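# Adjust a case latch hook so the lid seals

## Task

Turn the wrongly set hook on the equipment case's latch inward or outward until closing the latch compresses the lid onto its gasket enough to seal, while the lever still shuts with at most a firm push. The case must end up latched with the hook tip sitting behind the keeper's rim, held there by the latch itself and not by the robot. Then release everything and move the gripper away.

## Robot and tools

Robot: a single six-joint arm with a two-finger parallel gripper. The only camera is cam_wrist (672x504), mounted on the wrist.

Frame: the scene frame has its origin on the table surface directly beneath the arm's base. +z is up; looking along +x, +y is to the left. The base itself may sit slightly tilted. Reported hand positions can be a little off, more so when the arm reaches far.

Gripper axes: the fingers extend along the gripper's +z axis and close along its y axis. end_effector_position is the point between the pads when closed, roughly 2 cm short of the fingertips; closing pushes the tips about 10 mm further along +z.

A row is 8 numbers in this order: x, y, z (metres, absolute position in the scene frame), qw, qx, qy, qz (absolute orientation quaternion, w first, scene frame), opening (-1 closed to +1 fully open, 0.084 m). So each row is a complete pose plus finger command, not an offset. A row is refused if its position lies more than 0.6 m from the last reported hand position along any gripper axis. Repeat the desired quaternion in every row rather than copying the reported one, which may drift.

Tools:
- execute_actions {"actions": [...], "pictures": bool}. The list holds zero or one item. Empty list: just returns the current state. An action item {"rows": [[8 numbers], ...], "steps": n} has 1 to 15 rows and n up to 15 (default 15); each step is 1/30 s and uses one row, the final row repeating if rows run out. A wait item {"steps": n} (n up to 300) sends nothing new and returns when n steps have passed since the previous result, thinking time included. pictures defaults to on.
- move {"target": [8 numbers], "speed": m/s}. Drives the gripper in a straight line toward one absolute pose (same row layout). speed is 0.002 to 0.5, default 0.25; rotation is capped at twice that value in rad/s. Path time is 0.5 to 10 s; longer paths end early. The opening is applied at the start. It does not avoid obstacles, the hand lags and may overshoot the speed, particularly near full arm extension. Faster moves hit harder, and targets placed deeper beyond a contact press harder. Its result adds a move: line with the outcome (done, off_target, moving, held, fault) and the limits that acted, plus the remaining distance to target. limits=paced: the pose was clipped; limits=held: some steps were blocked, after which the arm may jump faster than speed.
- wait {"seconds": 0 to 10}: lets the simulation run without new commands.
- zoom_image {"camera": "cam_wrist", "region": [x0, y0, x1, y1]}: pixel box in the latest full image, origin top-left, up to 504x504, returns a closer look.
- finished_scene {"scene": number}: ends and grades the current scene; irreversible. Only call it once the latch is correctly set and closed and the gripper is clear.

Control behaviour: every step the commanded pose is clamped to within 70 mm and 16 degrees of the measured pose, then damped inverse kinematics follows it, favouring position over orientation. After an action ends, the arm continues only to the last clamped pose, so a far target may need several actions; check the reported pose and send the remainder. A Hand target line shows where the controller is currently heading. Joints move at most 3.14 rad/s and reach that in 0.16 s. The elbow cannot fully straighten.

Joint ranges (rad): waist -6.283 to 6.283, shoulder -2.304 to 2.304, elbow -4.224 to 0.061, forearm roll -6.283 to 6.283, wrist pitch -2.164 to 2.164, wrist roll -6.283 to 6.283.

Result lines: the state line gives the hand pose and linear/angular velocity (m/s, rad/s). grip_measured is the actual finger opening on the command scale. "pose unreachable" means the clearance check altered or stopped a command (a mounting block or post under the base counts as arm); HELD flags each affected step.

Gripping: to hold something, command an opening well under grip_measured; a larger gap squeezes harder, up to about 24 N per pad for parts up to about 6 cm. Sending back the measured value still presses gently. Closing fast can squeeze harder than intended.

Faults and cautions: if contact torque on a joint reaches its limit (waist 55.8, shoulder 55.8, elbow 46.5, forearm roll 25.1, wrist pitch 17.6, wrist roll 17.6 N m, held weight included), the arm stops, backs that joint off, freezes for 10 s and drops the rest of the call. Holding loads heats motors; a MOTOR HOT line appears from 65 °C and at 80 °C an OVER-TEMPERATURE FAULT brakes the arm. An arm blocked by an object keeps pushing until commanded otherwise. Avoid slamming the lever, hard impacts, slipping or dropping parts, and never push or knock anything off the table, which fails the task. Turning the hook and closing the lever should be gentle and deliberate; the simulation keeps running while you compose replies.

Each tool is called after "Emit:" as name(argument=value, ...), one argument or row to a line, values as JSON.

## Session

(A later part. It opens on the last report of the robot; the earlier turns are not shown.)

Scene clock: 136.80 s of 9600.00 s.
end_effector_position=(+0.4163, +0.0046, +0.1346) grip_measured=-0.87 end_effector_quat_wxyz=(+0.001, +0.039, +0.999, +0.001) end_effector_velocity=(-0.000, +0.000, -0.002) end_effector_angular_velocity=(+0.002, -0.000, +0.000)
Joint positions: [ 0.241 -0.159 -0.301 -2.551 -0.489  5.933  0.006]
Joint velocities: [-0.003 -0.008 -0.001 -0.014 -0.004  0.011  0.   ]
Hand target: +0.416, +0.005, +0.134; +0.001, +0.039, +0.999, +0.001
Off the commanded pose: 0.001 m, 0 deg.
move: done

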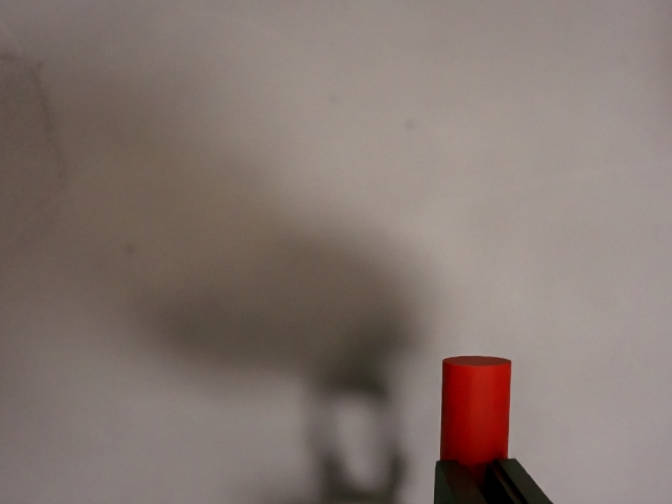

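Emit:
move(
  target=[0.417,0.004,0.105,0,0.0384,0.9993,0,-0.85],
  speed=0.03,
)

Emit:
move(
  target=[0.4215,0.0037,0.085,0,0.0384,0.9993,0,-0.85],
  speed=0.02,
)

Emit:
move(
  target=[0.4255,0.0034,0.073,0,0.0384,0.9993,0,-0.85],
  speed=0.015,
)

Scene clock: 140.67 s of 9600.00 s.
end_effector_position=(+0.4165, +0.0042, +0.1053) grip_measured=-0.87 end_effector_quat_wxyz=(-0.001, +0.038, +0.999, +0.000) end_effector_velocity=(+0.001, -0.000, -0.002) end_effector_angular_velocity=(-0.001, -0.004, -0.002)
Joint positions: [ 0.214 -0.276 -0.347 -2.642 -0.546  6.007  0.006]
Joint velocities: [-0.001 -0.005 -0.004 -0.004 -0.005  0.005  0.   ]
Hand target: +0.417, +0.004, +0.105; +0.000, +0.038, +0.999, +0.000
Off the commanded pose: 0.001 m, 0 deg.
move: done

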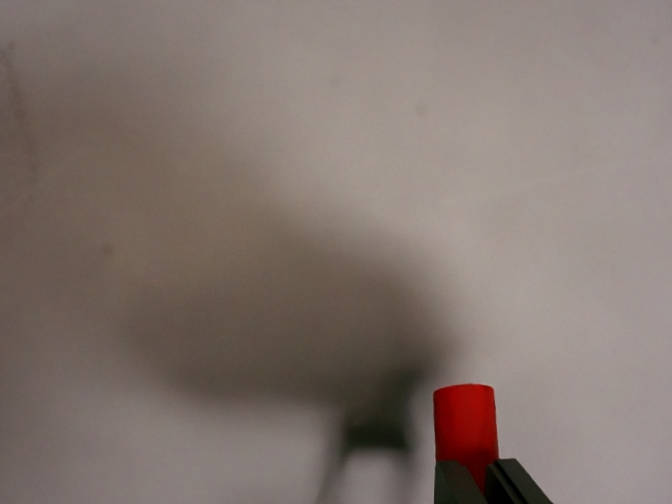

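Scene clock: 141.97 s of 9600.00 s.
end_effector_position=(+0.4214, +0.0038, +0.0852) grip_measured=-0.87 end_effector_quat_wxyz=(-0.000, +0.038, +0.999, +0.000) end_effector_velocity=(+0.001, -0.000, -0.002) end_effector_angular_velocity=(-0.000, -0.002, -0.000)
Joint positions: [ 0.195 -0.347 -0.389 -2.685 -0.573  6.035  0.006]
Joint velocities: [-0.002 -0.007 -0.005 -0.004 -0.004  0.002 -0.   ]
Hand target: +0.421, +0.004, +0.085; +0.000, +0.038, +0.999, +0.000
Off the commanded pose: 0.000 m, 0 deg.
move: done

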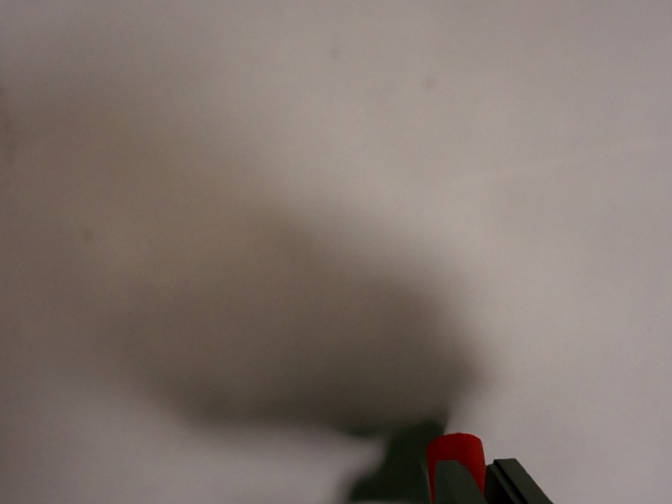

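Scene clock: 143.03 s of 9600.00 s.
end_effector_position=(+0.4231, +0.0038, +0.0736) grip_measured=-0.87 end_effector_quat_wxyz=(-0.002, +0.038, +0.999, +0.001) end_effector_velocity=(-0.001, -0.002, -0.002) end_effector_angular_velocity=(-0.004, -0.004, -0.001)
Joint positions: [ 0.185 -0.387 -0.415 -2.704 -0.581  6.045  0.006]
Joint velocities: [-0.003 -0.006  0.001 -0.002 -0.011  0.003  0.   ]
Hand target: +0.425, +0.003, +0.073; -0.000, +0.038, +0.999, +0.000
Off the commanded pose: 0.002 m, 0 deg.
move: done

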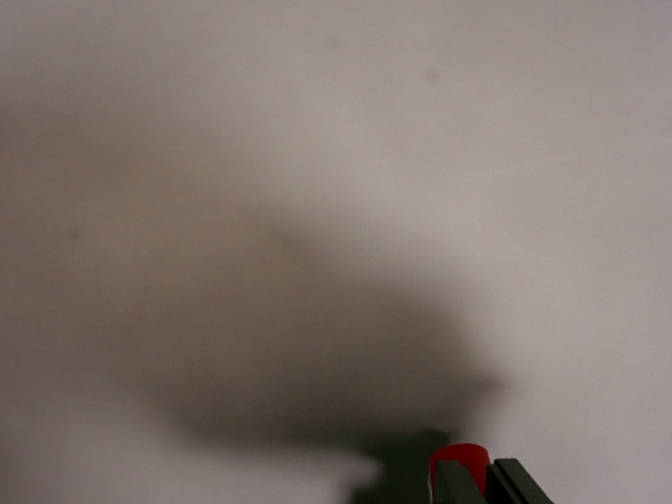

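Emit:
move(
  target=[0.415,0.004,0.15,0,0.0384,0.9993,0,-0.85],
  speed=0.1,
)

Emit:
move(
  target=[0.43,0.17,0.25,0.25,0.638,-0.689,0.232,-0.85],
  speed=0.4,
)

Emit:
move(
  target=[0.452,0.1855,0.15,0.4716,0.5204,-0.5620,0.4367,-0.85],
  speed=0.3,
)

Emit:
zoom_image(
  camera="cam_wrist",
  region=[120, 150, 320, 400],
)

Scene clock: 147.73 s of 9600.00 s.
end_effector_position=(+0.4150, +0.0037, +0.1495) grip_measured=-0.87 end_effector_quat_wxyz=(-0.000, +0.038, +0.999, -0.000) end_effector_velocity=(-0.000, -0.000, +0.002) end_effector_angular_velocity=(-0.003, +0.002, +0.000)
Joint positions: [ 0.256 -0.096 -0.278 -2.481 -0.458  5.871  0.006]
Joint velocities: [ 0.004  0.01   0.002  0.023  0.006 -0.019  0.   ]
Hand target: +0.415, +0.004, +0.150; -0.000, +0.038, +0.999, -0.000
Off the commanded pose: 0.001 m, 0 deg.
move: done

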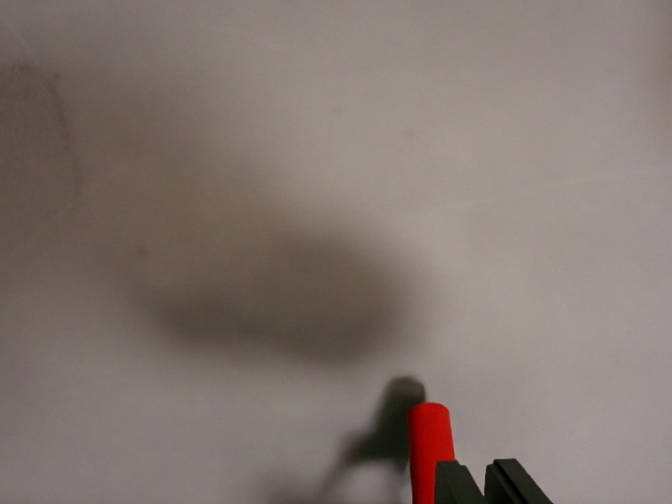

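Scene clock: 150.43 s of 9600.00 s.
end_effector_position=(+0.4302, +0.1687, +0.2504) grip_measured=-0.87 end_effector_quat_wxyz=(+0.251, +0.639, -0.689, +0.234) end_effector_velocity=(-0.000, +0.001, +0.000) end_effector_angular_velocity=(-0.004, +0.005, +0.008)
Joint positions: [ 1.004 -0.485 -0.824 -0.905 -1.185  3.559  0.006]
Joint velocities: [ 0.003 -0.004 -0.004  0.003 -0.005 -0.008 -0.   ]
Hand target: +0.430, +0.169, +0.250; +0.251, +0.639, -0.689, +0.234
Off the commanded pose: 0.001 m, 0 deg.
move: done

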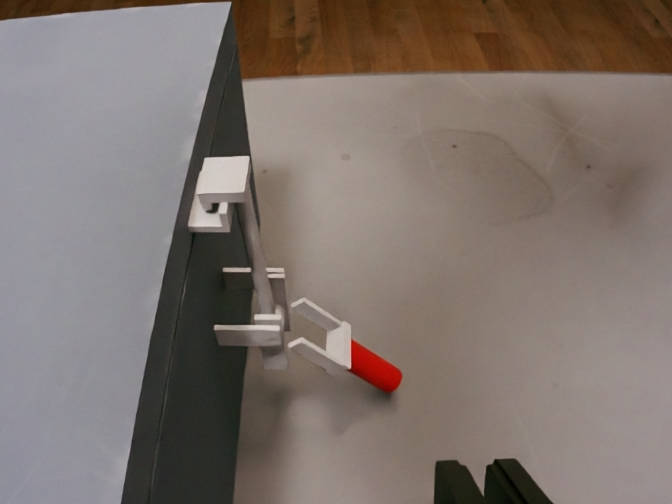

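Scene clock: 152.13 s of 9600.00 s.
end_effector_position=(+0.4521, +0.1863, +0.1507) grip_measured=-0.87 end_effector_quat_wxyz=(+0.471, +0.521, -0.562, +0.436) end_effector_velocity=(-0.001, -0.000, -0.002) end_effector_angular_velocity=(-0.011, +0.003, +0.000)
Joint positions: [ 0.846 -1.145 -1.423 -0.782 -1.748  3.541  0.006]
Joint velocities: [-0.003 -0.01  -0.009  0.002 -0.009 -0.001  0.   ]
Hand target: +0.452, +0.186, +0.150; +0.472, +0.521, -0.562, +0.437
Off the commanded pose: 0.001 m, 0 deg.
move: done

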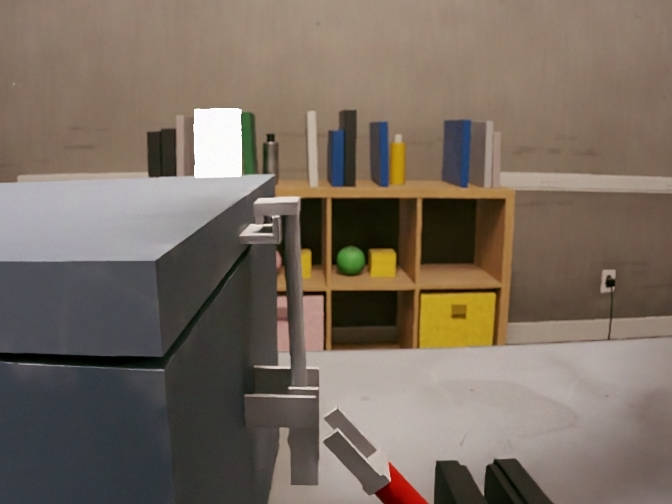

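Region (120, 150, 320, 400) of cam_wrist's 672x504 image, scaled by 2.016, with more detail than that image has; it fills the left 403 columns of this view, and the rest is white.

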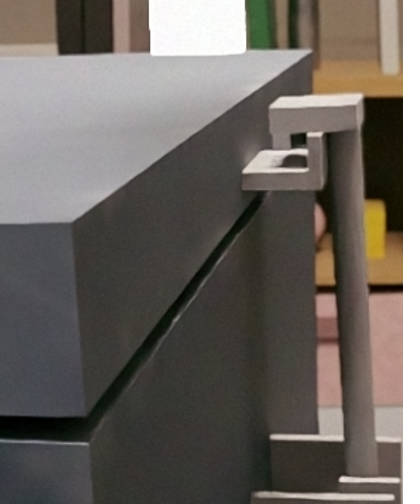

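Emit:
move(
  target=[0.43,0.15,0.27,0,0.9993,-0.0384,0,0],
  speed=0.5,
)

Emit:
move(
  target=[0.41,0.03,0.2,0,0.07,0.9975,0,0],
  speed=0.5,
)

Emit:
move(
  target=[0.395,0.0063,0.092,0.2586,0.0371,0.9652,-0.0099,0],
  speed=0.2,
)

Scene clock: 162.83 s of 9600.00 s.
end_effector_position=(+0.4296, +0.1493, +0.2688) grip_measured=-0.01 end_effector_quat_wxyz=(-0.000, +0.999, -0.039, +0.001) end_effector_velocity=(-0.001, -0.001, +0.000) end_effector_angular_velocity=(+0.001, +0.014, +0.006)
Joint positions: [ 0.854  0.067 -0.405 -1.314 -0.555  2.06   0.044]
Joint velocities: [-0.007  0.003 -0.004  0.028  0.008 -0.039 -0.   ]
Hand target: +0.430, +0.149, +0.269; -0.000, +0.999, -0.039, +0.000
Off the commanded pose: 0.001 m, 0 deg.
move: done

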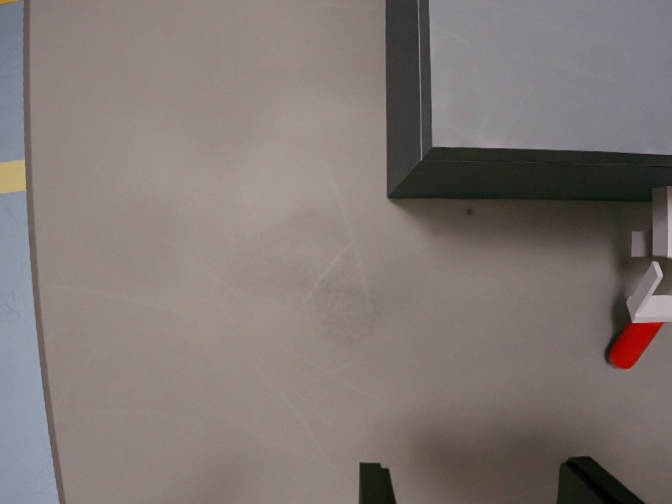

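Scene clock: 166.53 s of 9600.00 s.
end_effector_position=(+0.4101, +0.0307, +0.2002) grip_measured=-0.01 end_effector_quat_wxyz=(+0.000, +0.071, +0.997, +0.001) end_effector_velocity=(+0.000, -0.000, -0.000) end_effector_angular_velocity=(-0.003, +0.006, +0.014)
Joint positions: [ 0.419  0.087 -0.231 -2.043 -0.401 -0.655  0.044]
Joint velocities: [-0.    -0.002 -0.004  0.022  0.003 -0.034 -0.   ]
Hand target: +0.410, +0.031, +0.200; -0.000, +0.070, +0.998, +0.001
Off the commanded pose: 0.001 m, 0 deg.
move: done

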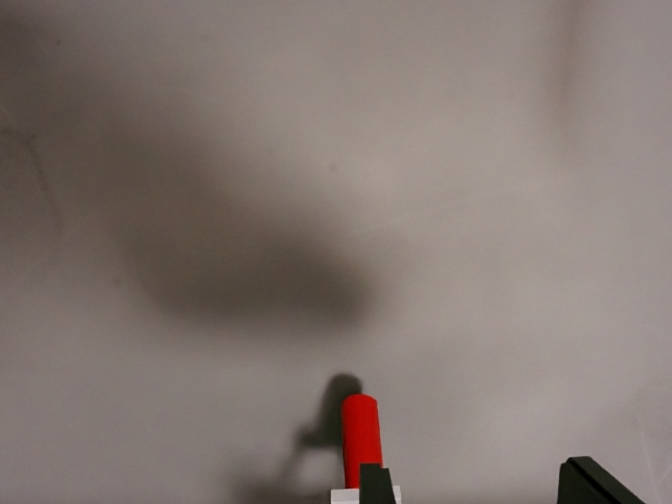

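Scene clock: 168.40 s of 9600.00 s.
end_effector_position=(+0.3954, +0.0071, +0.0931) grip_measured=-0.01 end_effector_quat_wxyz=(+0.259, +0.038, +0.965, -0.008) end_effector_velocity=(-0.000, -0.000, -0.001) end_effector_angular_velocity=(-0.000, -0.009, +0.002)
Joint positions: [ 0.274 -0.731 -0.243 -2.793 -1.583  0.045  0.044]
Joint velocities: [-0.004 -0.015 -0.004 -0.005 -0.02   0.001  0.   ]
Hand target: +0.395, +0.007, +0.093; +0.259, +0.038, +0.965, -0.008
Off the commanded pose: 0.001 m, 0 deg.
move: done

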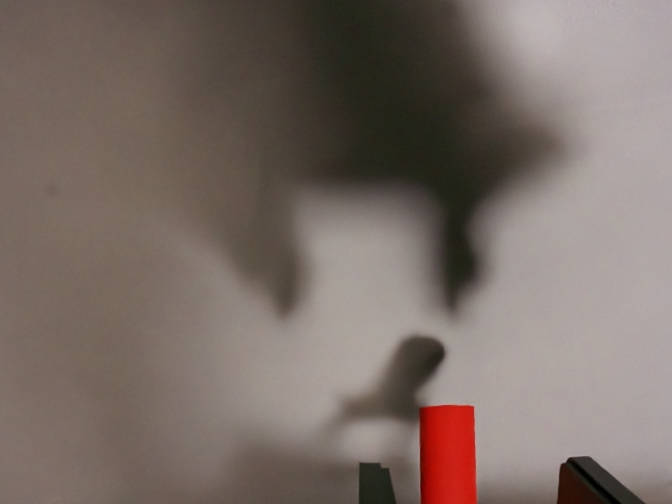

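Emit:
move(
  target=[0.4248,0.0033,0.0405,0.2586,0.0371,0.9652,-0.0099,0],
  speed=0.08,
)

Emit:
move(
  target=[0.4248,0.0033,0.0405,0.2586,0.0371,0.9652,-0.0099,-0.8],
)

Emit:
move(
  target=[0.4063,0.0046,0.065,0.0871,0.0383,0.9955,-0.0033,-0.8],
  speed=0.04,
)

Emit:
move(
  target=[0.3976,0.0052,0.0944,-0.0871,0.0383,0.9955,0.0033,-0.8],
  speed=0.05,
)

Scene clock: 172.60 s of 9600.00 s.
end_effector_position=(+0.4245, +0.0036, +0.0407) grip_measured=-0.01 end_effector_quat_wxyz=(+0.259, +0.037, +0.965, -0.010) end_effector_velocity=(+0.000, -0.000, -0.002) end_effector_angular_velocity=(-0.000, +0.001, -0.000)
Joint positions: [ 0.187 -0.816 -0.388 -2.868 -1.539 -0.012  0.044]
Joint velocities: [-0.002 -0.003 -0.005 -0.002  0.002 -0.001  0.   ]
Hand target: +0.425, +0.004, +0.040; +0.259, +0.037, +0.965, -0.010
Off the commanded pose: 0.000 m, 0 deg.
move: done

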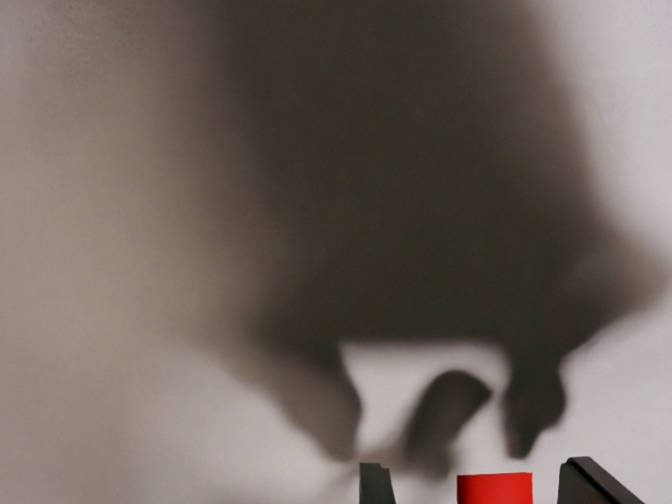

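Scene clock: 173.30 s of 9600.00 s.
end_effector_position=(+0.4247, +0.0037, +0.0406) grip_measured=-0.60 end_effector_quat_wxyz=(+0.259, +0.037, +0.965, -0.009) end_effector_velocity=(+0.001, -0.000, -0.000) end_effector_angular_velocity=(-0.001, -0.001, -0.000)
Joint positions: [ 0.186 -0.816 -0.388 -2.871 -1.539 -0.013  0.018]
Joint velocities: [-0.    -0.    -0.002  0.001 -0.    -0.001  0.   ]
Hand target: +0.425, +0.003, +0.040; +0.259, +0.037, +0.965, -0.010
Off the commanded pose: 0.000 m, 0 deg.
move: done

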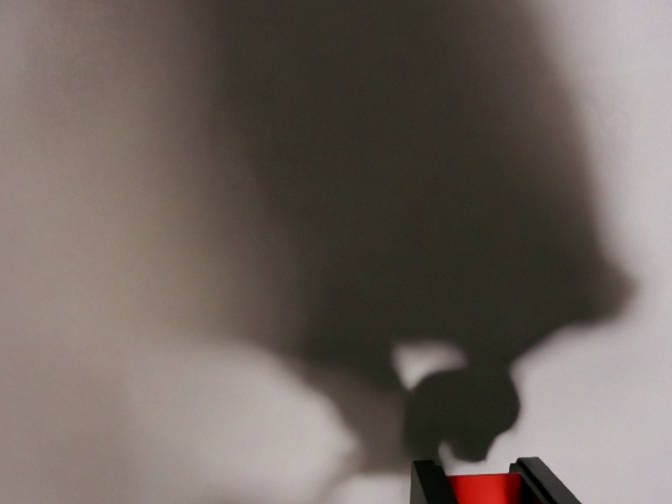

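Scene clock: 177.90 s of 9600.00 s.
end_effector_position=(+0.4067, +0.0044, +0.0647) grip_measured=-0.60 end_effector_quat_wxyz=(+0.088, +0.038, +0.995, -0.004) end_effector_velocity=(-0.002, -0.000, +0.001) end_effector_angular_velocity=(-0.000, +0.014, -0.001)
Joint positions: [ 0.202 -0.51  -0.34  -2.808 -0.945 -0.097  0.017]
Joint velocities: [-0.     0.008  0.001  0.005  0.021 -0.004  0.   ]
Hand target: +0.406, +0.004, +0.065; +0.087, +0.038, +0.995, -0.004
Off the commanded pose: 0.001 m, 0 deg.
move: done

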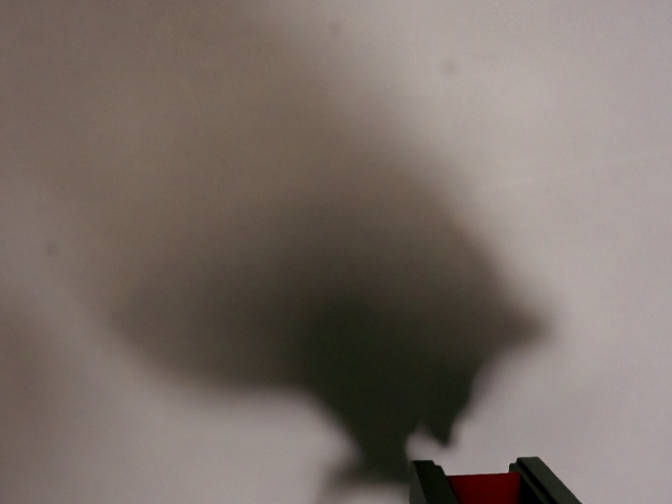

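Scene clock: 181.70 s of 9600.00 s.
end_effector_position=(+0.3975, +0.0049, +0.0940) grip_measured=-0.61 end_effector_quat_wxyz=(-0.087, +0.038, +0.996, +0.003) end_effector_velocity=(+0.001, -0.000, +0.000) end_effector_angular_velocity=(-0.003, +0.010, +0.002)
Joint positions: [ 0.189 -0.315 -0.415 -2.5   -0.36  -0.432  0.017]
Joint velocities: [ 0.001  0.002 -0.007  0.039  0.014 -0.038 -0.   ]
Hand target: +0.397, +0.005, +0.094; -0.087, +0.038, +0.995, +0.003
Off the commanded pose: 0.000 m, 0 deg.
move: done

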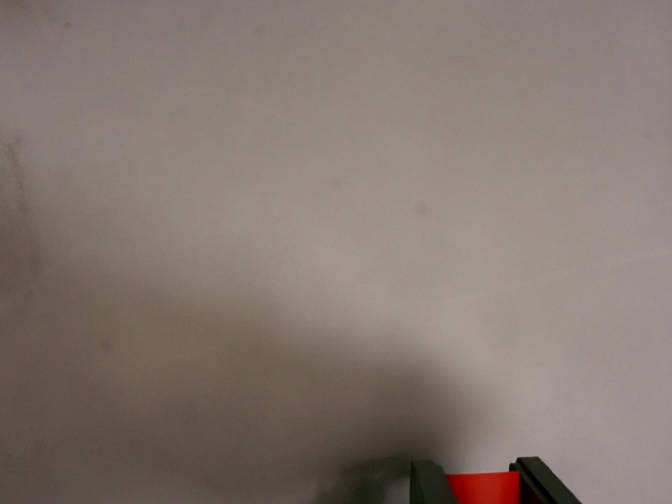

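Emit:
move(
  target=[0.402,0.005,0.135,-0.0871,0.0383,0.9955,0.0033,-0.72],
  speed=0.04,
)

Emit:
move(
  target=[0.417,0.004,0.163,-0.0436,0.0384,0.9983,0.0017,-0.72],
  speed=0.04,
)

Emit:
move(
  target=[0.417,0.004,0.163,-0.0436,0.0384,0.9983,0.0017,-0.2],
)

Emit:
move(
  target=[0.43,0.004,0.265,0,0.0384,0.9993,0,-0.2],
  speed=0.15,
)

Emit:
move(
  target=[0.512,-0.002,0.275,-0.1391,0.0380,0.9895,0.0053,0.1],
  speed=0.2,
)

Scene clock: 187.63 s of 9600.00 s.
end_effector_position=(+0.4022, +0.0046, +0.1346) grip_measured=-0.61 end_effector_quat_wxyz=(-0.087, +0.038, +0.996, +0.003) end_effector_velocity=(+0.000, +0.000, +0.002) end_effector_angular_velocity=(-0.002, +0.006, +0.001)
Joint positions: [ 0.22  -0.162 -0.364 -2.247 -0.289 -0.667  0.017]
Joint velocities: [ 0.004  0.007 -0.001  0.045  0.007 -0.043 -0.   ]
Hand target: +0.402, +0.005, +0.135; -0.087, +0.038, +0.995, +0.003
Off the commanded pose: 0.001 m, 0 deg.
move: done

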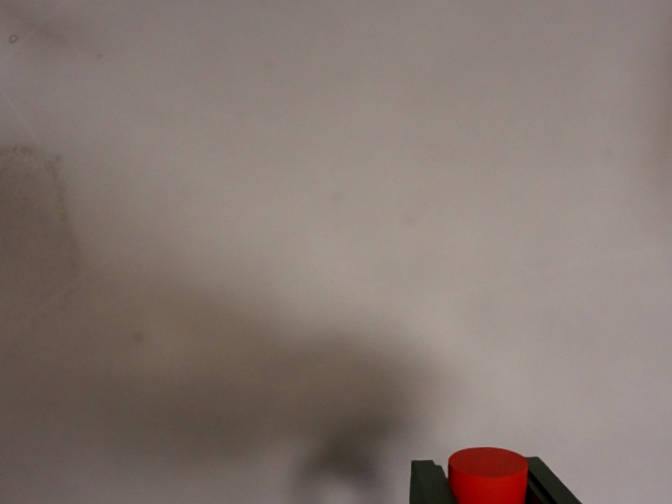

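Scene clock: 189.03 s of 9600.00 s.
end_effector_position=(+0.4176, +0.0037, +0.1627) grip_measured=-0.61 end_effector_quat_wxyz=(-0.043, +0.039, +0.998, +0.001) end_effector_velocity=(-0.001, -0.000, +0.001) end_effector_angular_velocity=(-0.001, -0.001, +0.001)
Joint positions: [ 0.253 -0.041 -0.313 -2.207 -0.32  -0.692  0.017]
Joint velocities: [ 0.002  0.005  0.004  0.006 -0.001 -0.005 -0.   ]
Hand target: +0.417, +0.004, +0.163; -0.044, +0.038, +0.998, +0.002
Off the commanded pose: 0.001 m, 0 deg.
move: done

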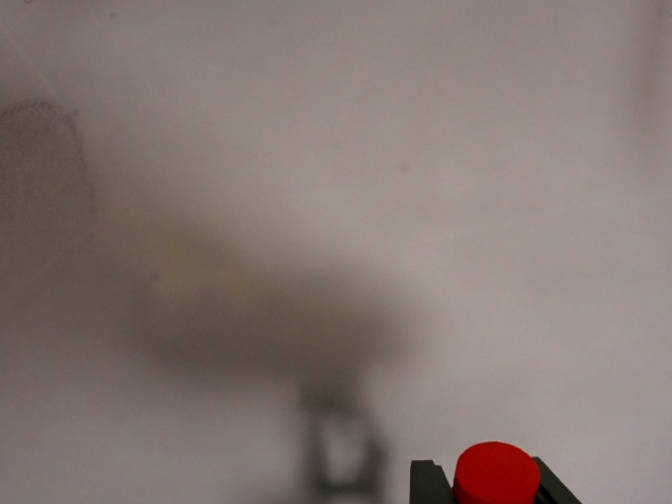

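Scene clock: 189.73 s of 9600.00 s.
end_effector_position=(+0.4171, +0.0040, +0.1630) grip_measured=-0.22 end_effector_quat_wxyz=(-0.044, +0.038, +0.998, +0.002) end_effector_velocity=(-0.000, -0.000, -0.000) end_effector_angular_velocity=(+0.000, +0.001, +0.000)
Joint positions: [ 0.253 -0.04  -0.312 -2.206 -0.319 -0.693  0.035]
Joint velocities: [-0.    -0.     0.     0.001  0.    -0.001 -0.   ]
Hand target: +0.417, +0.004, +0.163; -0.044, +0.038, +0.998, +0.002
Off the commanded pose: 0.000 m, 0 deg.
move: done

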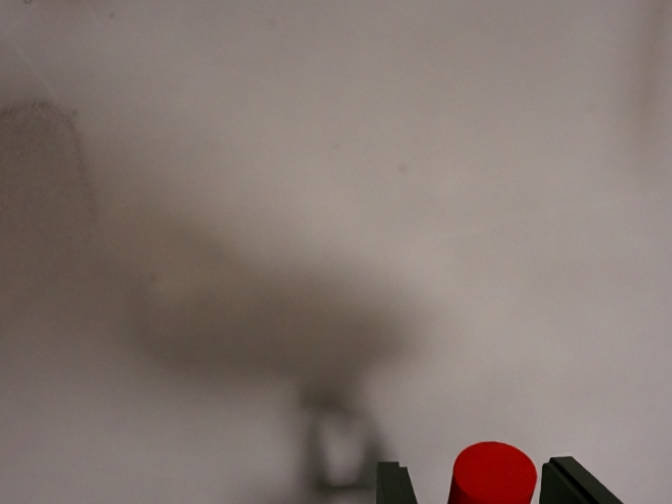

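Scene clock: 191.20 s of 9600.00 s.
end_effector_position=(+0.4296, +0.0036, +0.2645) grip_measured=-0.22 end_effector_quat_wxyz=(-0.000, +0.038, +0.999, -0.001) end_effector_velocity=(+0.001, -0.000, +0.001) end_effector_angular_velocity=(-0.000, +0.014, +0.002)
Joint positions: [ 0.392  0.395 -0.22  -1.299 -0.359 -1.541  0.035]
Joint velocities: [-0.003 -0.002 -0.009  0.057 -0.001 -0.061 -0.   ]
Hand target: +0.430, +0.004, +0.265; -0.001, +0.038, +0.999, -0.001
Off the commanded pose: 0.001 m, 0 deg.
move: done

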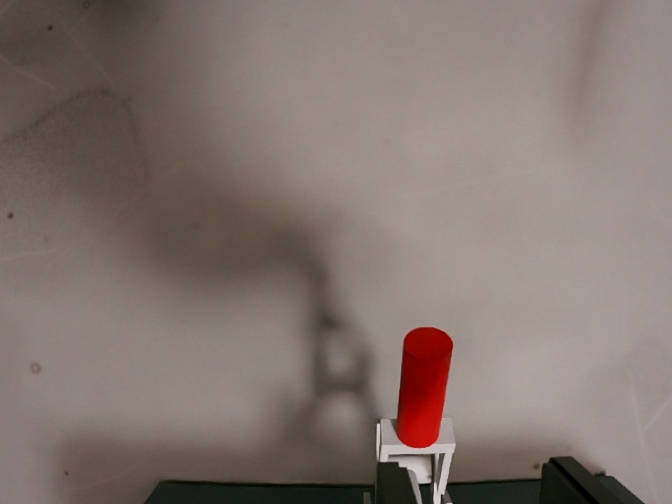

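Scene clock: 192.57 s of 9600.00 s.
end_effector_position=(+0.5113, -0.0013, +0.2751) grip_measured=+0.09 end_effector_quat_wxyz=(-0.140, +0.038, +0.989, +0.006) end_effector_velocity=(+0.001, -0.000, +0.000) end_effector_angular_velocity=(+0.008, +0.011, -0.001)
Joint positions: [ 0.263  0.175 -0.596 -0.42  -0.54  -2.505  0.048]
Joint velocities: [-0.008 -0.005 -0.008  0.029 -0.005 -0.034  0.   ]
Hand target: +0.511, -0.001, +0.275; -0.140, +0.038, +0.989, +0.006
Off the commanded pose: 0.001 m, 0 deg.
move: done

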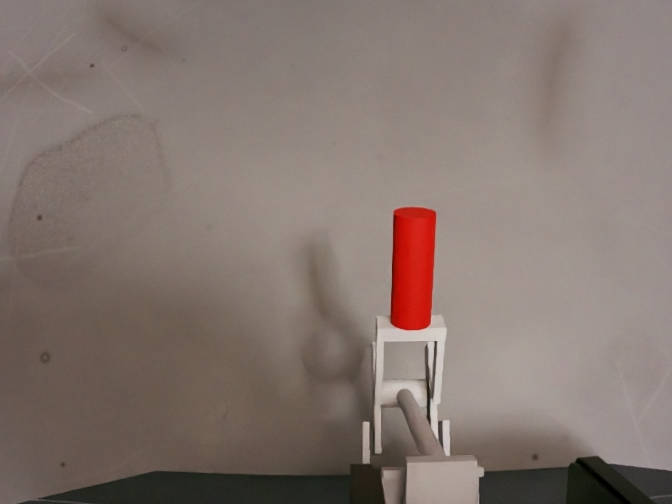

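Emit:
move(
  target=[0.5015,-0.0033,0.2365,-0.1391,0.0380,0.9895,0.0053,0.1],
  speed=0.08,
)

Emit:
move(
  target=[0.5015,-0.0033,0.2365,-0.1391,0.0380,0.9895,0.0053,-0.8],
)

Emit:
move(
  target=[0.502,-0.0033,0.2405,-0.1391,0.0380,0.9895,0.0053,-0.8],
  speed=0.03,
)

Emit:
move(
  target=[0.469,-0.0007,0.2445,0,0.0384,0.9993,0,-0.8],
  speed=0.08,
)

Scene clock: 196.90 s of 9600.00 s.
end_effector_position=(+0.5015, -0.0033, +0.2369) grip_measured=+0.09 end_effector_quat_wxyz=(-0.139, +0.038, +0.990, +0.005) end_effector_velocity=(-0.002, -0.000, -0.002) end_effector_angular_velocity=(-0.001, +0.002, +0.001)
Joint positions: [ 0.232  0.089 -0.579 -0.498 -0.436 -2.443  0.048]
Joint velocities: [-0.001 -0.005  0.002 -0.008  0.005  0.007 -0.   ]
Hand target: +0.501, -0.003, +0.237; -0.139, +0.038, +0.990, +0.005
Off the commanded pose: 0.000 m, 0 deg.
move: done

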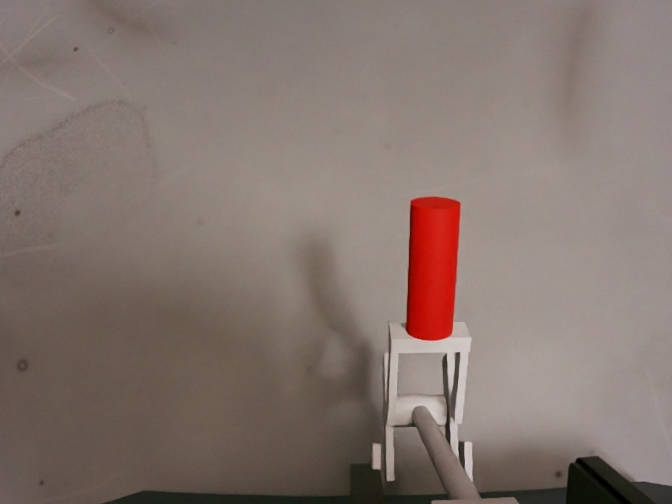

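Scene clock: 197.60 s of 9600.00 s.
end_effector_position=(+0.5016, -0.0032, +0.2365) grip_measured=-0.52 end_effector_quat_wxyz=(-0.139, +0.038, +0.990, +0.005) end_effector_velocity=(-0.000, -0.000, -0.000) end_effector_angular_velocity=(-0.001, +0.001, -0.000)
Joint positions: [ 0.231  0.087 -0.579 -0.499 -0.436 -2.443  0.021]
Joint velocities: [-0.     0.     0.    -0.001 -0.001  0.001 -0.   ]
Hand target: +0.501, -0.003, +0.237; -0.139, +0.038, +0.990, +0.005
Off the commanded pose: 0.000 m, 0 deg.
move: done

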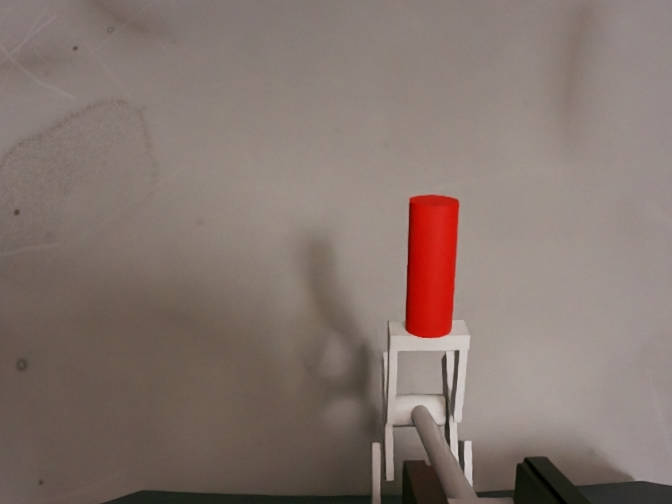

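Scene clock: 198.30 s of 9600.00 s.
end_effector_position=(+0.5019, -0.0033, +0.2404) grip_measured=-0.52 end_effector_quat_wxyz=(-0.139, +0.038, +0.990, +0.005) end_effector_velocity=(+0.001, +0.000, +0.001) end_effector_angular_velocity=(+0.001, -0.001, +0.000)
Joint positions: [ 0.234  0.098 -0.579 -0.49  -0.446 -2.45   0.021]
Joint velocities: [ 0.001  0.002 -0.001  0.003 -0.002 -0.003 -0.   ]
Hand target: +0.502, -0.003, +0.240; -0.139, +0.038, +0.990, +0.005
Off the commanded pose: 0.000 m, 0 deg.
move: done

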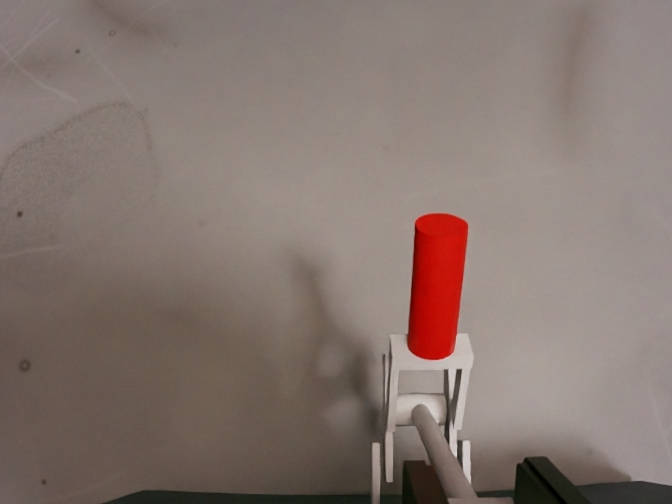

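Scene clock: 200.53 s of 9600.00 s.
end_effector_position=(+0.4697, -0.0011, +0.2444) grip_measured=-0.52 end_effector_quat_wxyz=(+0.000, +0.039, +0.999, -0.000) end_effector_velocity=(-0.000, -0.000, -0.000) end_effector_angular_velocity=(-0.005, -0.016, -0.003)
Joint positions: [ 0.313  0.266 -0.322 -1.42  -0.308 -1.481  0.021]
Joint velocities: [ 0.006  0.003  0.009 -0.07  -0.008  0.076  0.   ]
Hand target: +0.470, -0.001, +0.244; +0.001, +0.039, +0.999, -0.001
Off the commanded pose: 0.001 m, 0 deg.
move: done

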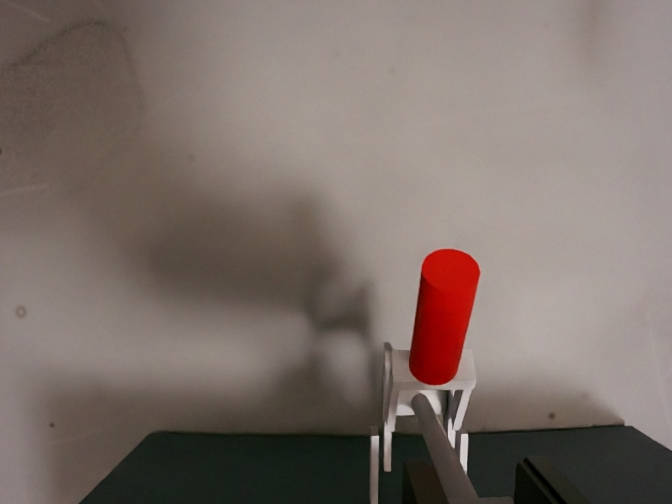

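Emit:
move(
  target=[0.470,-0.0007,0.2435,0,0.9998,-0.0209,0,-0.8],
  speed=0.5,
)

Emit:
move(
  target=[0.469,-0.0007,0.243,0,-0.0035,-1,0,-0.8],
  speed=0.5,
)

Emit:
move(
  target=[0.469,-0.0007,0.243,0,0.0384,0.9993,0,-0.8],
  speed=0.5,
)

Emit:
move(
  target=[0.469,-0.0007,0.243,0,0.0384,0.9993,0,0.1],
)

Emit:
move(
  target=[0.469,-0.0007,0.28,0,0.0384,0.9993,0,0.1],
  speed=0.2,
)

Emit:
move(
  target=[0.469,-0.0007,0.28,0,-0.9984,0.0558,0,0.1],
  speed=0.5,
)

Emit:
move(
  target=[0.469,-0.0007,0.28,0,-0.0732,-0.9973,0,0.1],
  speed=0.5,
)

Emit:
move(
  target=[0.469,-0.0007,0.275,0,0.0384,0.9993,0,0.1],
  speed=0.5,
)

Scene clock: 209.40 s of 9600.00 s.
end_effector_position=(+0.4700, -0.0005, +0.2436) grip_measured=-0.52 end_effector_quat_wxyz=(-0.001, +1.000, -0.021, -0.001) end_effector_velocity=(-0.000, -0.000, -0.000) end_effector_angular_velocity=(-0.006, -0.015, -0.006)
Joint positions: [ 0.312  0.262 -0.324 -1.417 -0.306  1.621  0.021]
Joint velocities: [ 0.007  0.002  0.009 -0.068 -0.009  0.079 -0.   ]
Hand target: +0.470, -0.001, +0.244; -0.000, +1.000, -0.021, -0.000
Off the commanded pose: 0.000 m, 0 deg.
move: done

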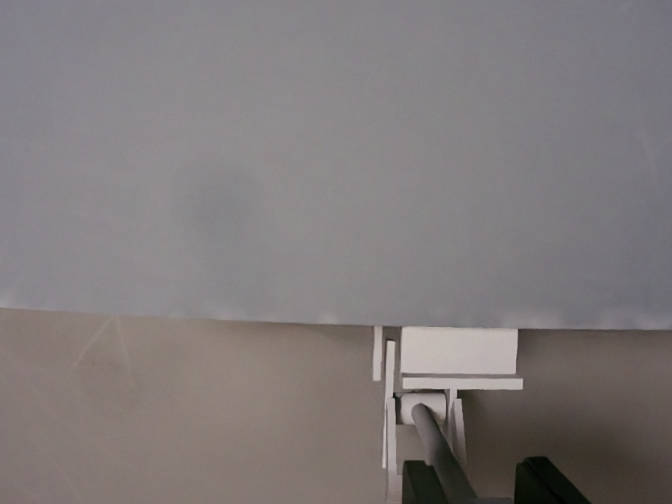

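Scene clock: 213.33 s of 9600.00 s.
end_effector_position=(+0.4689, -0.0005, +0.2430) grip_measured=-0.52 end_effector_quat_wxyz=(-0.001, +0.003, +1.000, +0.001) end_effector_velocity=(-0.001, -0.000, -0.001) end_effector_angular_velocity=(-0.007, -0.015, -0.004)
Joint positions: [ 0.312  0.261 -0.322 -1.425 -0.305  4.737  0.021]
Joint velocities: [ 0.007  0.002  0.011 -0.073 -0.01   0.082 -0.   ]
Hand target: +0.469, -0.001, +0.243; -0.000, +0.003, +1.000, +0.000
Off the commanded pose: 0.000 m, 0 deg.
move: done

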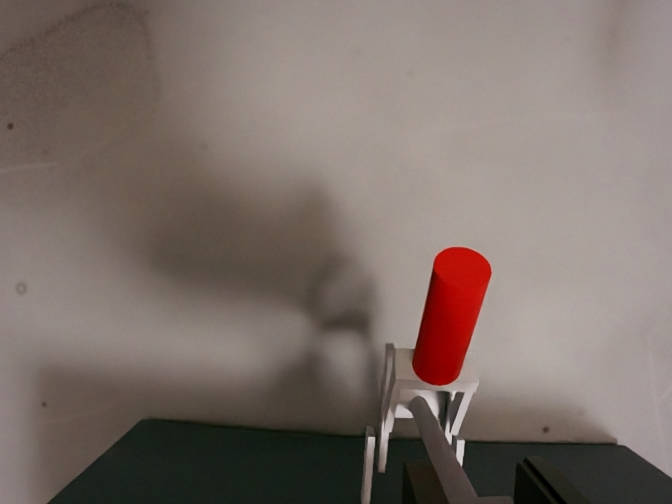

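Scene clock: 214.07 s of 9600.00 s.
end_effector_position=(+0.4690, -0.0006, +0.2430) grip_measured=-0.52 end_effector_quat_wxyz=(-0.000, +0.038, +0.999, +0.000) end_effector_velocity=(+0.000, +0.000, +0.000) end_effector_angular_velocity=(-0.001, -0.004, -0.010)
Joint positions: [ 0.313  0.261 -0.321 -1.433 -0.306  4.814  0.021]
Joint velocities: [ 0.001  0.     0.001 -0.013 -0.001  0.023  0.   ]
Hand target: +0.469, -0.001, +0.243; -0.000, +0.038, +0.999, +0.000
Off the commanded pose: 0.000 m, 0 deg.
move: done

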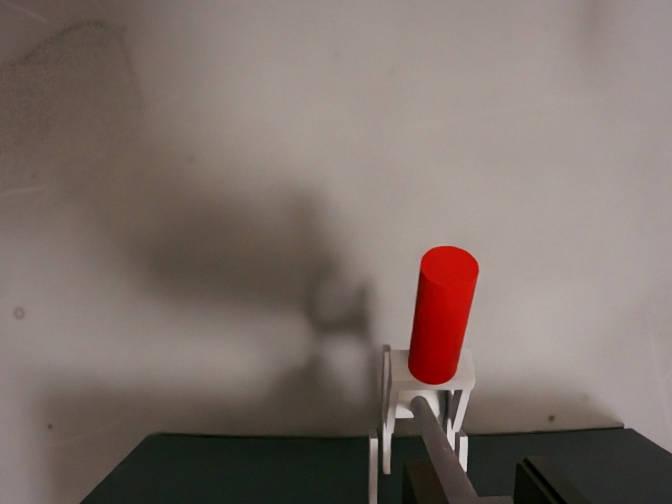

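Scene clock: 214.77 s of 9600.00 s.
end_effector_position=(+0.4690, -0.0007, +0.2430) grip_measured=+0.09 end_effector_quat_wxyz=(+0.000, +0.038, +0.999, -0.000) end_effector_velocity=(-0.000, -0.000, -0.000) end_effector_angular_velocity=(+0.000, +0.000, -0.001)
Joint positions: [ 0.313  0.261 -0.321 -1.434 -0.307  4.816  0.048]
Joint velocities: [ 0.     0.     0.001 -0.     0.     0.002  0.   ]
Hand target: +0.469, -0.001, +0.243; +0.000, +0.038, +0.999, +0.000
Off the commanded pose: 0.000 m, 0 deg.
move: done

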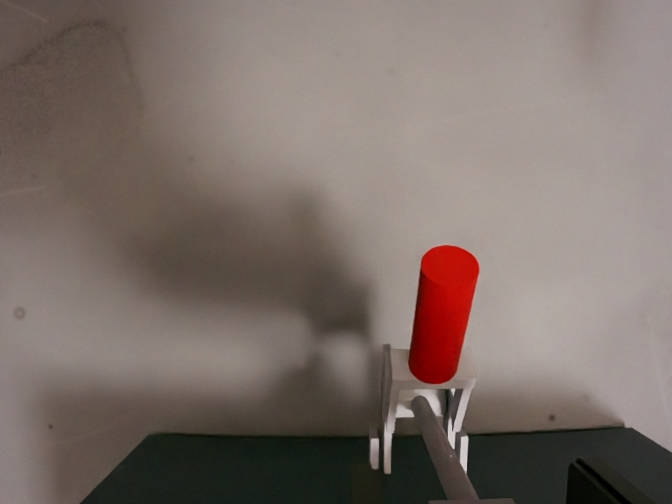

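Scene clock: 215.67 s of 9600.00 s.
end_effector_position=(+0.4688, -0.0007, +0.2796) grip_measured=+0.09 end_effector_quat_wxyz=(+0.000, +0.038, +0.999, -0.000) end_effector_velocity=(+0.001, -0.000, +0.002) end_effector_angular_velocity=(+0.003, +0.009, +0.002)
Joint positions: [ 0.359  0.393 -0.312 -1.087 -0.372  4.488  0.048]
Joint velocities: [-0.004  0.005 -0.006  0.053 -0.003 -0.058  0.   ]
Hand target: +0.469, -0.001, +0.280; -0.000, +0.038, +0.999, -0.000
Off the commanded pose: 0.000 m, 0 deg.
move: done

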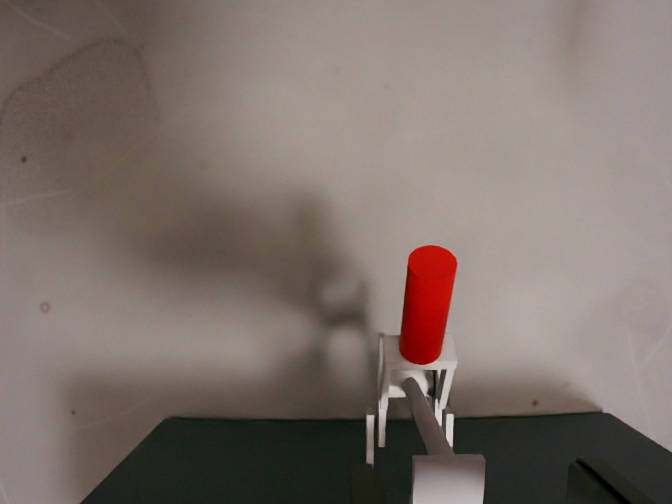

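Scene clock: 219.50 s of 9600.00 s.
end_effector_position=(+0.4690, -0.0007, +0.2800) grip_measured=+0.09 end_effector_quat_wxyz=(+0.000, +0.998, -0.056, +0.001) end_effector_velocity=(-0.000, -0.000, +0.000) end_effector_angular_velocity=(+0.004, +0.012, +0.006)
Joint positions: [ 0.36   0.395 -0.312 -1.088 -0.373  1.383  0.048]
Joint velocities: [-0.007 -0.002 -0.006  0.043  0.003 -0.054 -0.   ]
Hand target: +0.469, -0.001, +0.280; +0.000, +0.998, -0.056, +0.000
Off the commanded pose: 0.000 m, 0 deg.
move: done

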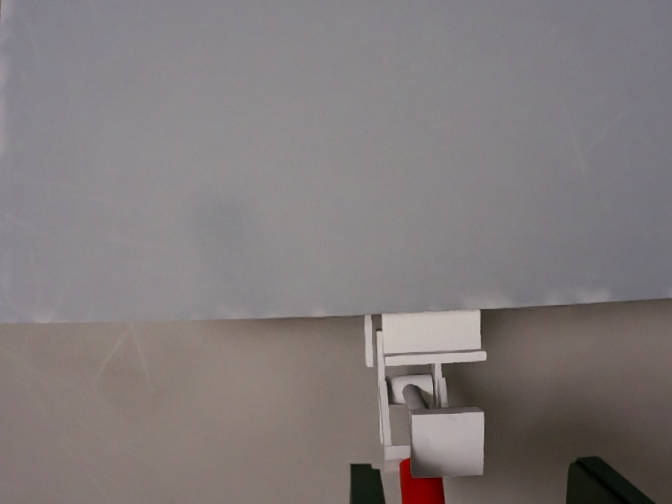

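Scene clock: 223.33 s of 9600.00 s.
end_effector_position=(+0.4690, -0.0007, +0.2800) grip_measured=+0.09 end_effector_quat_wxyz=(+0.001, +0.074, +0.997, -0.000) end_effector_velocity=(+0.001, -0.000, +0.001) end_effector_angular_velocity=(+0.005, +0.009, +0.007)
Joint positions: [ 0.36   0.395 -0.312 -1.088 -0.373 -1.724  0.048]
Joint velocities: [-0.007 -0.001 -0.008  0.042  0.003 -0.054  0.   ]
Hand target: +0.469, -0.001, +0.280; +0.000, +0.073, +0.997, -0.000
Off the commanded pose: 0.000 m, 0 deg.
move: done

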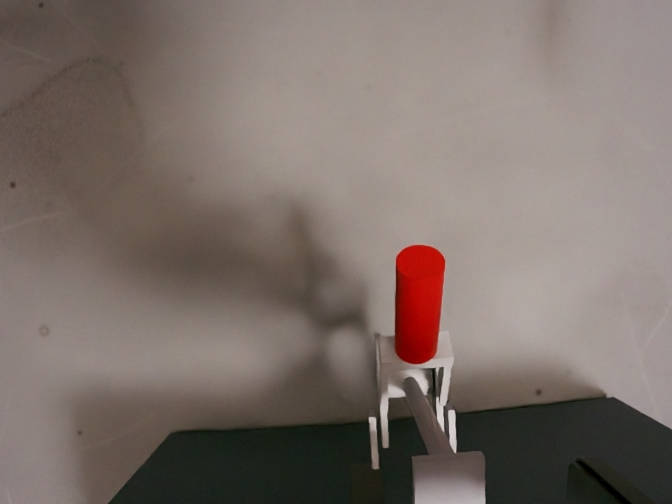

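Scene clock: 224.07 s of 9600.00 s.
end_effector_position=(+0.4690, -0.0007, +0.2751) grip_measured=+0.09 end_effector_quat_wxyz=(+0.000, +0.039, +0.999, -0.000) end_effector_velocity=(+0.001, +0.000, -0.001) end_effector_angular_velocity=(+0.001, -0.001, +0.011)
Joint positions: [ 0.352  0.377 -0.313 -1.122 -0.361 -1.762  0.048]
Joint velocities: [-0.001 -0.002 -0.001 -0.005  0.003 -0.006 -0.   ]
Hand target: +0.469, -0.001, +0.275; +0.000, +0.038, +0.999, -0.000
Off the commanded pose: 0.000 m, 0 deg.
move: done

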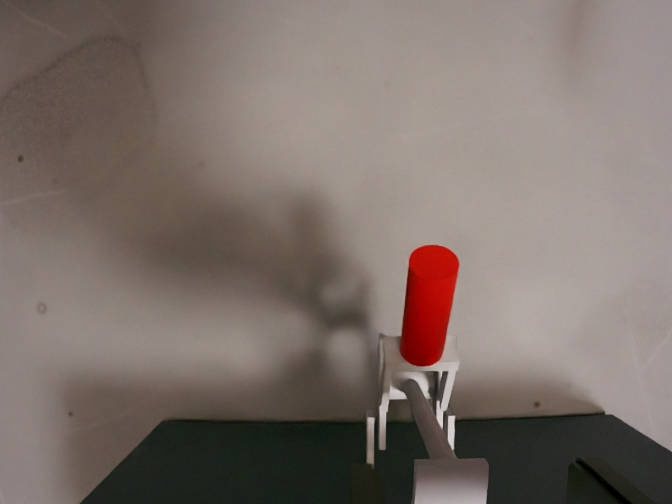

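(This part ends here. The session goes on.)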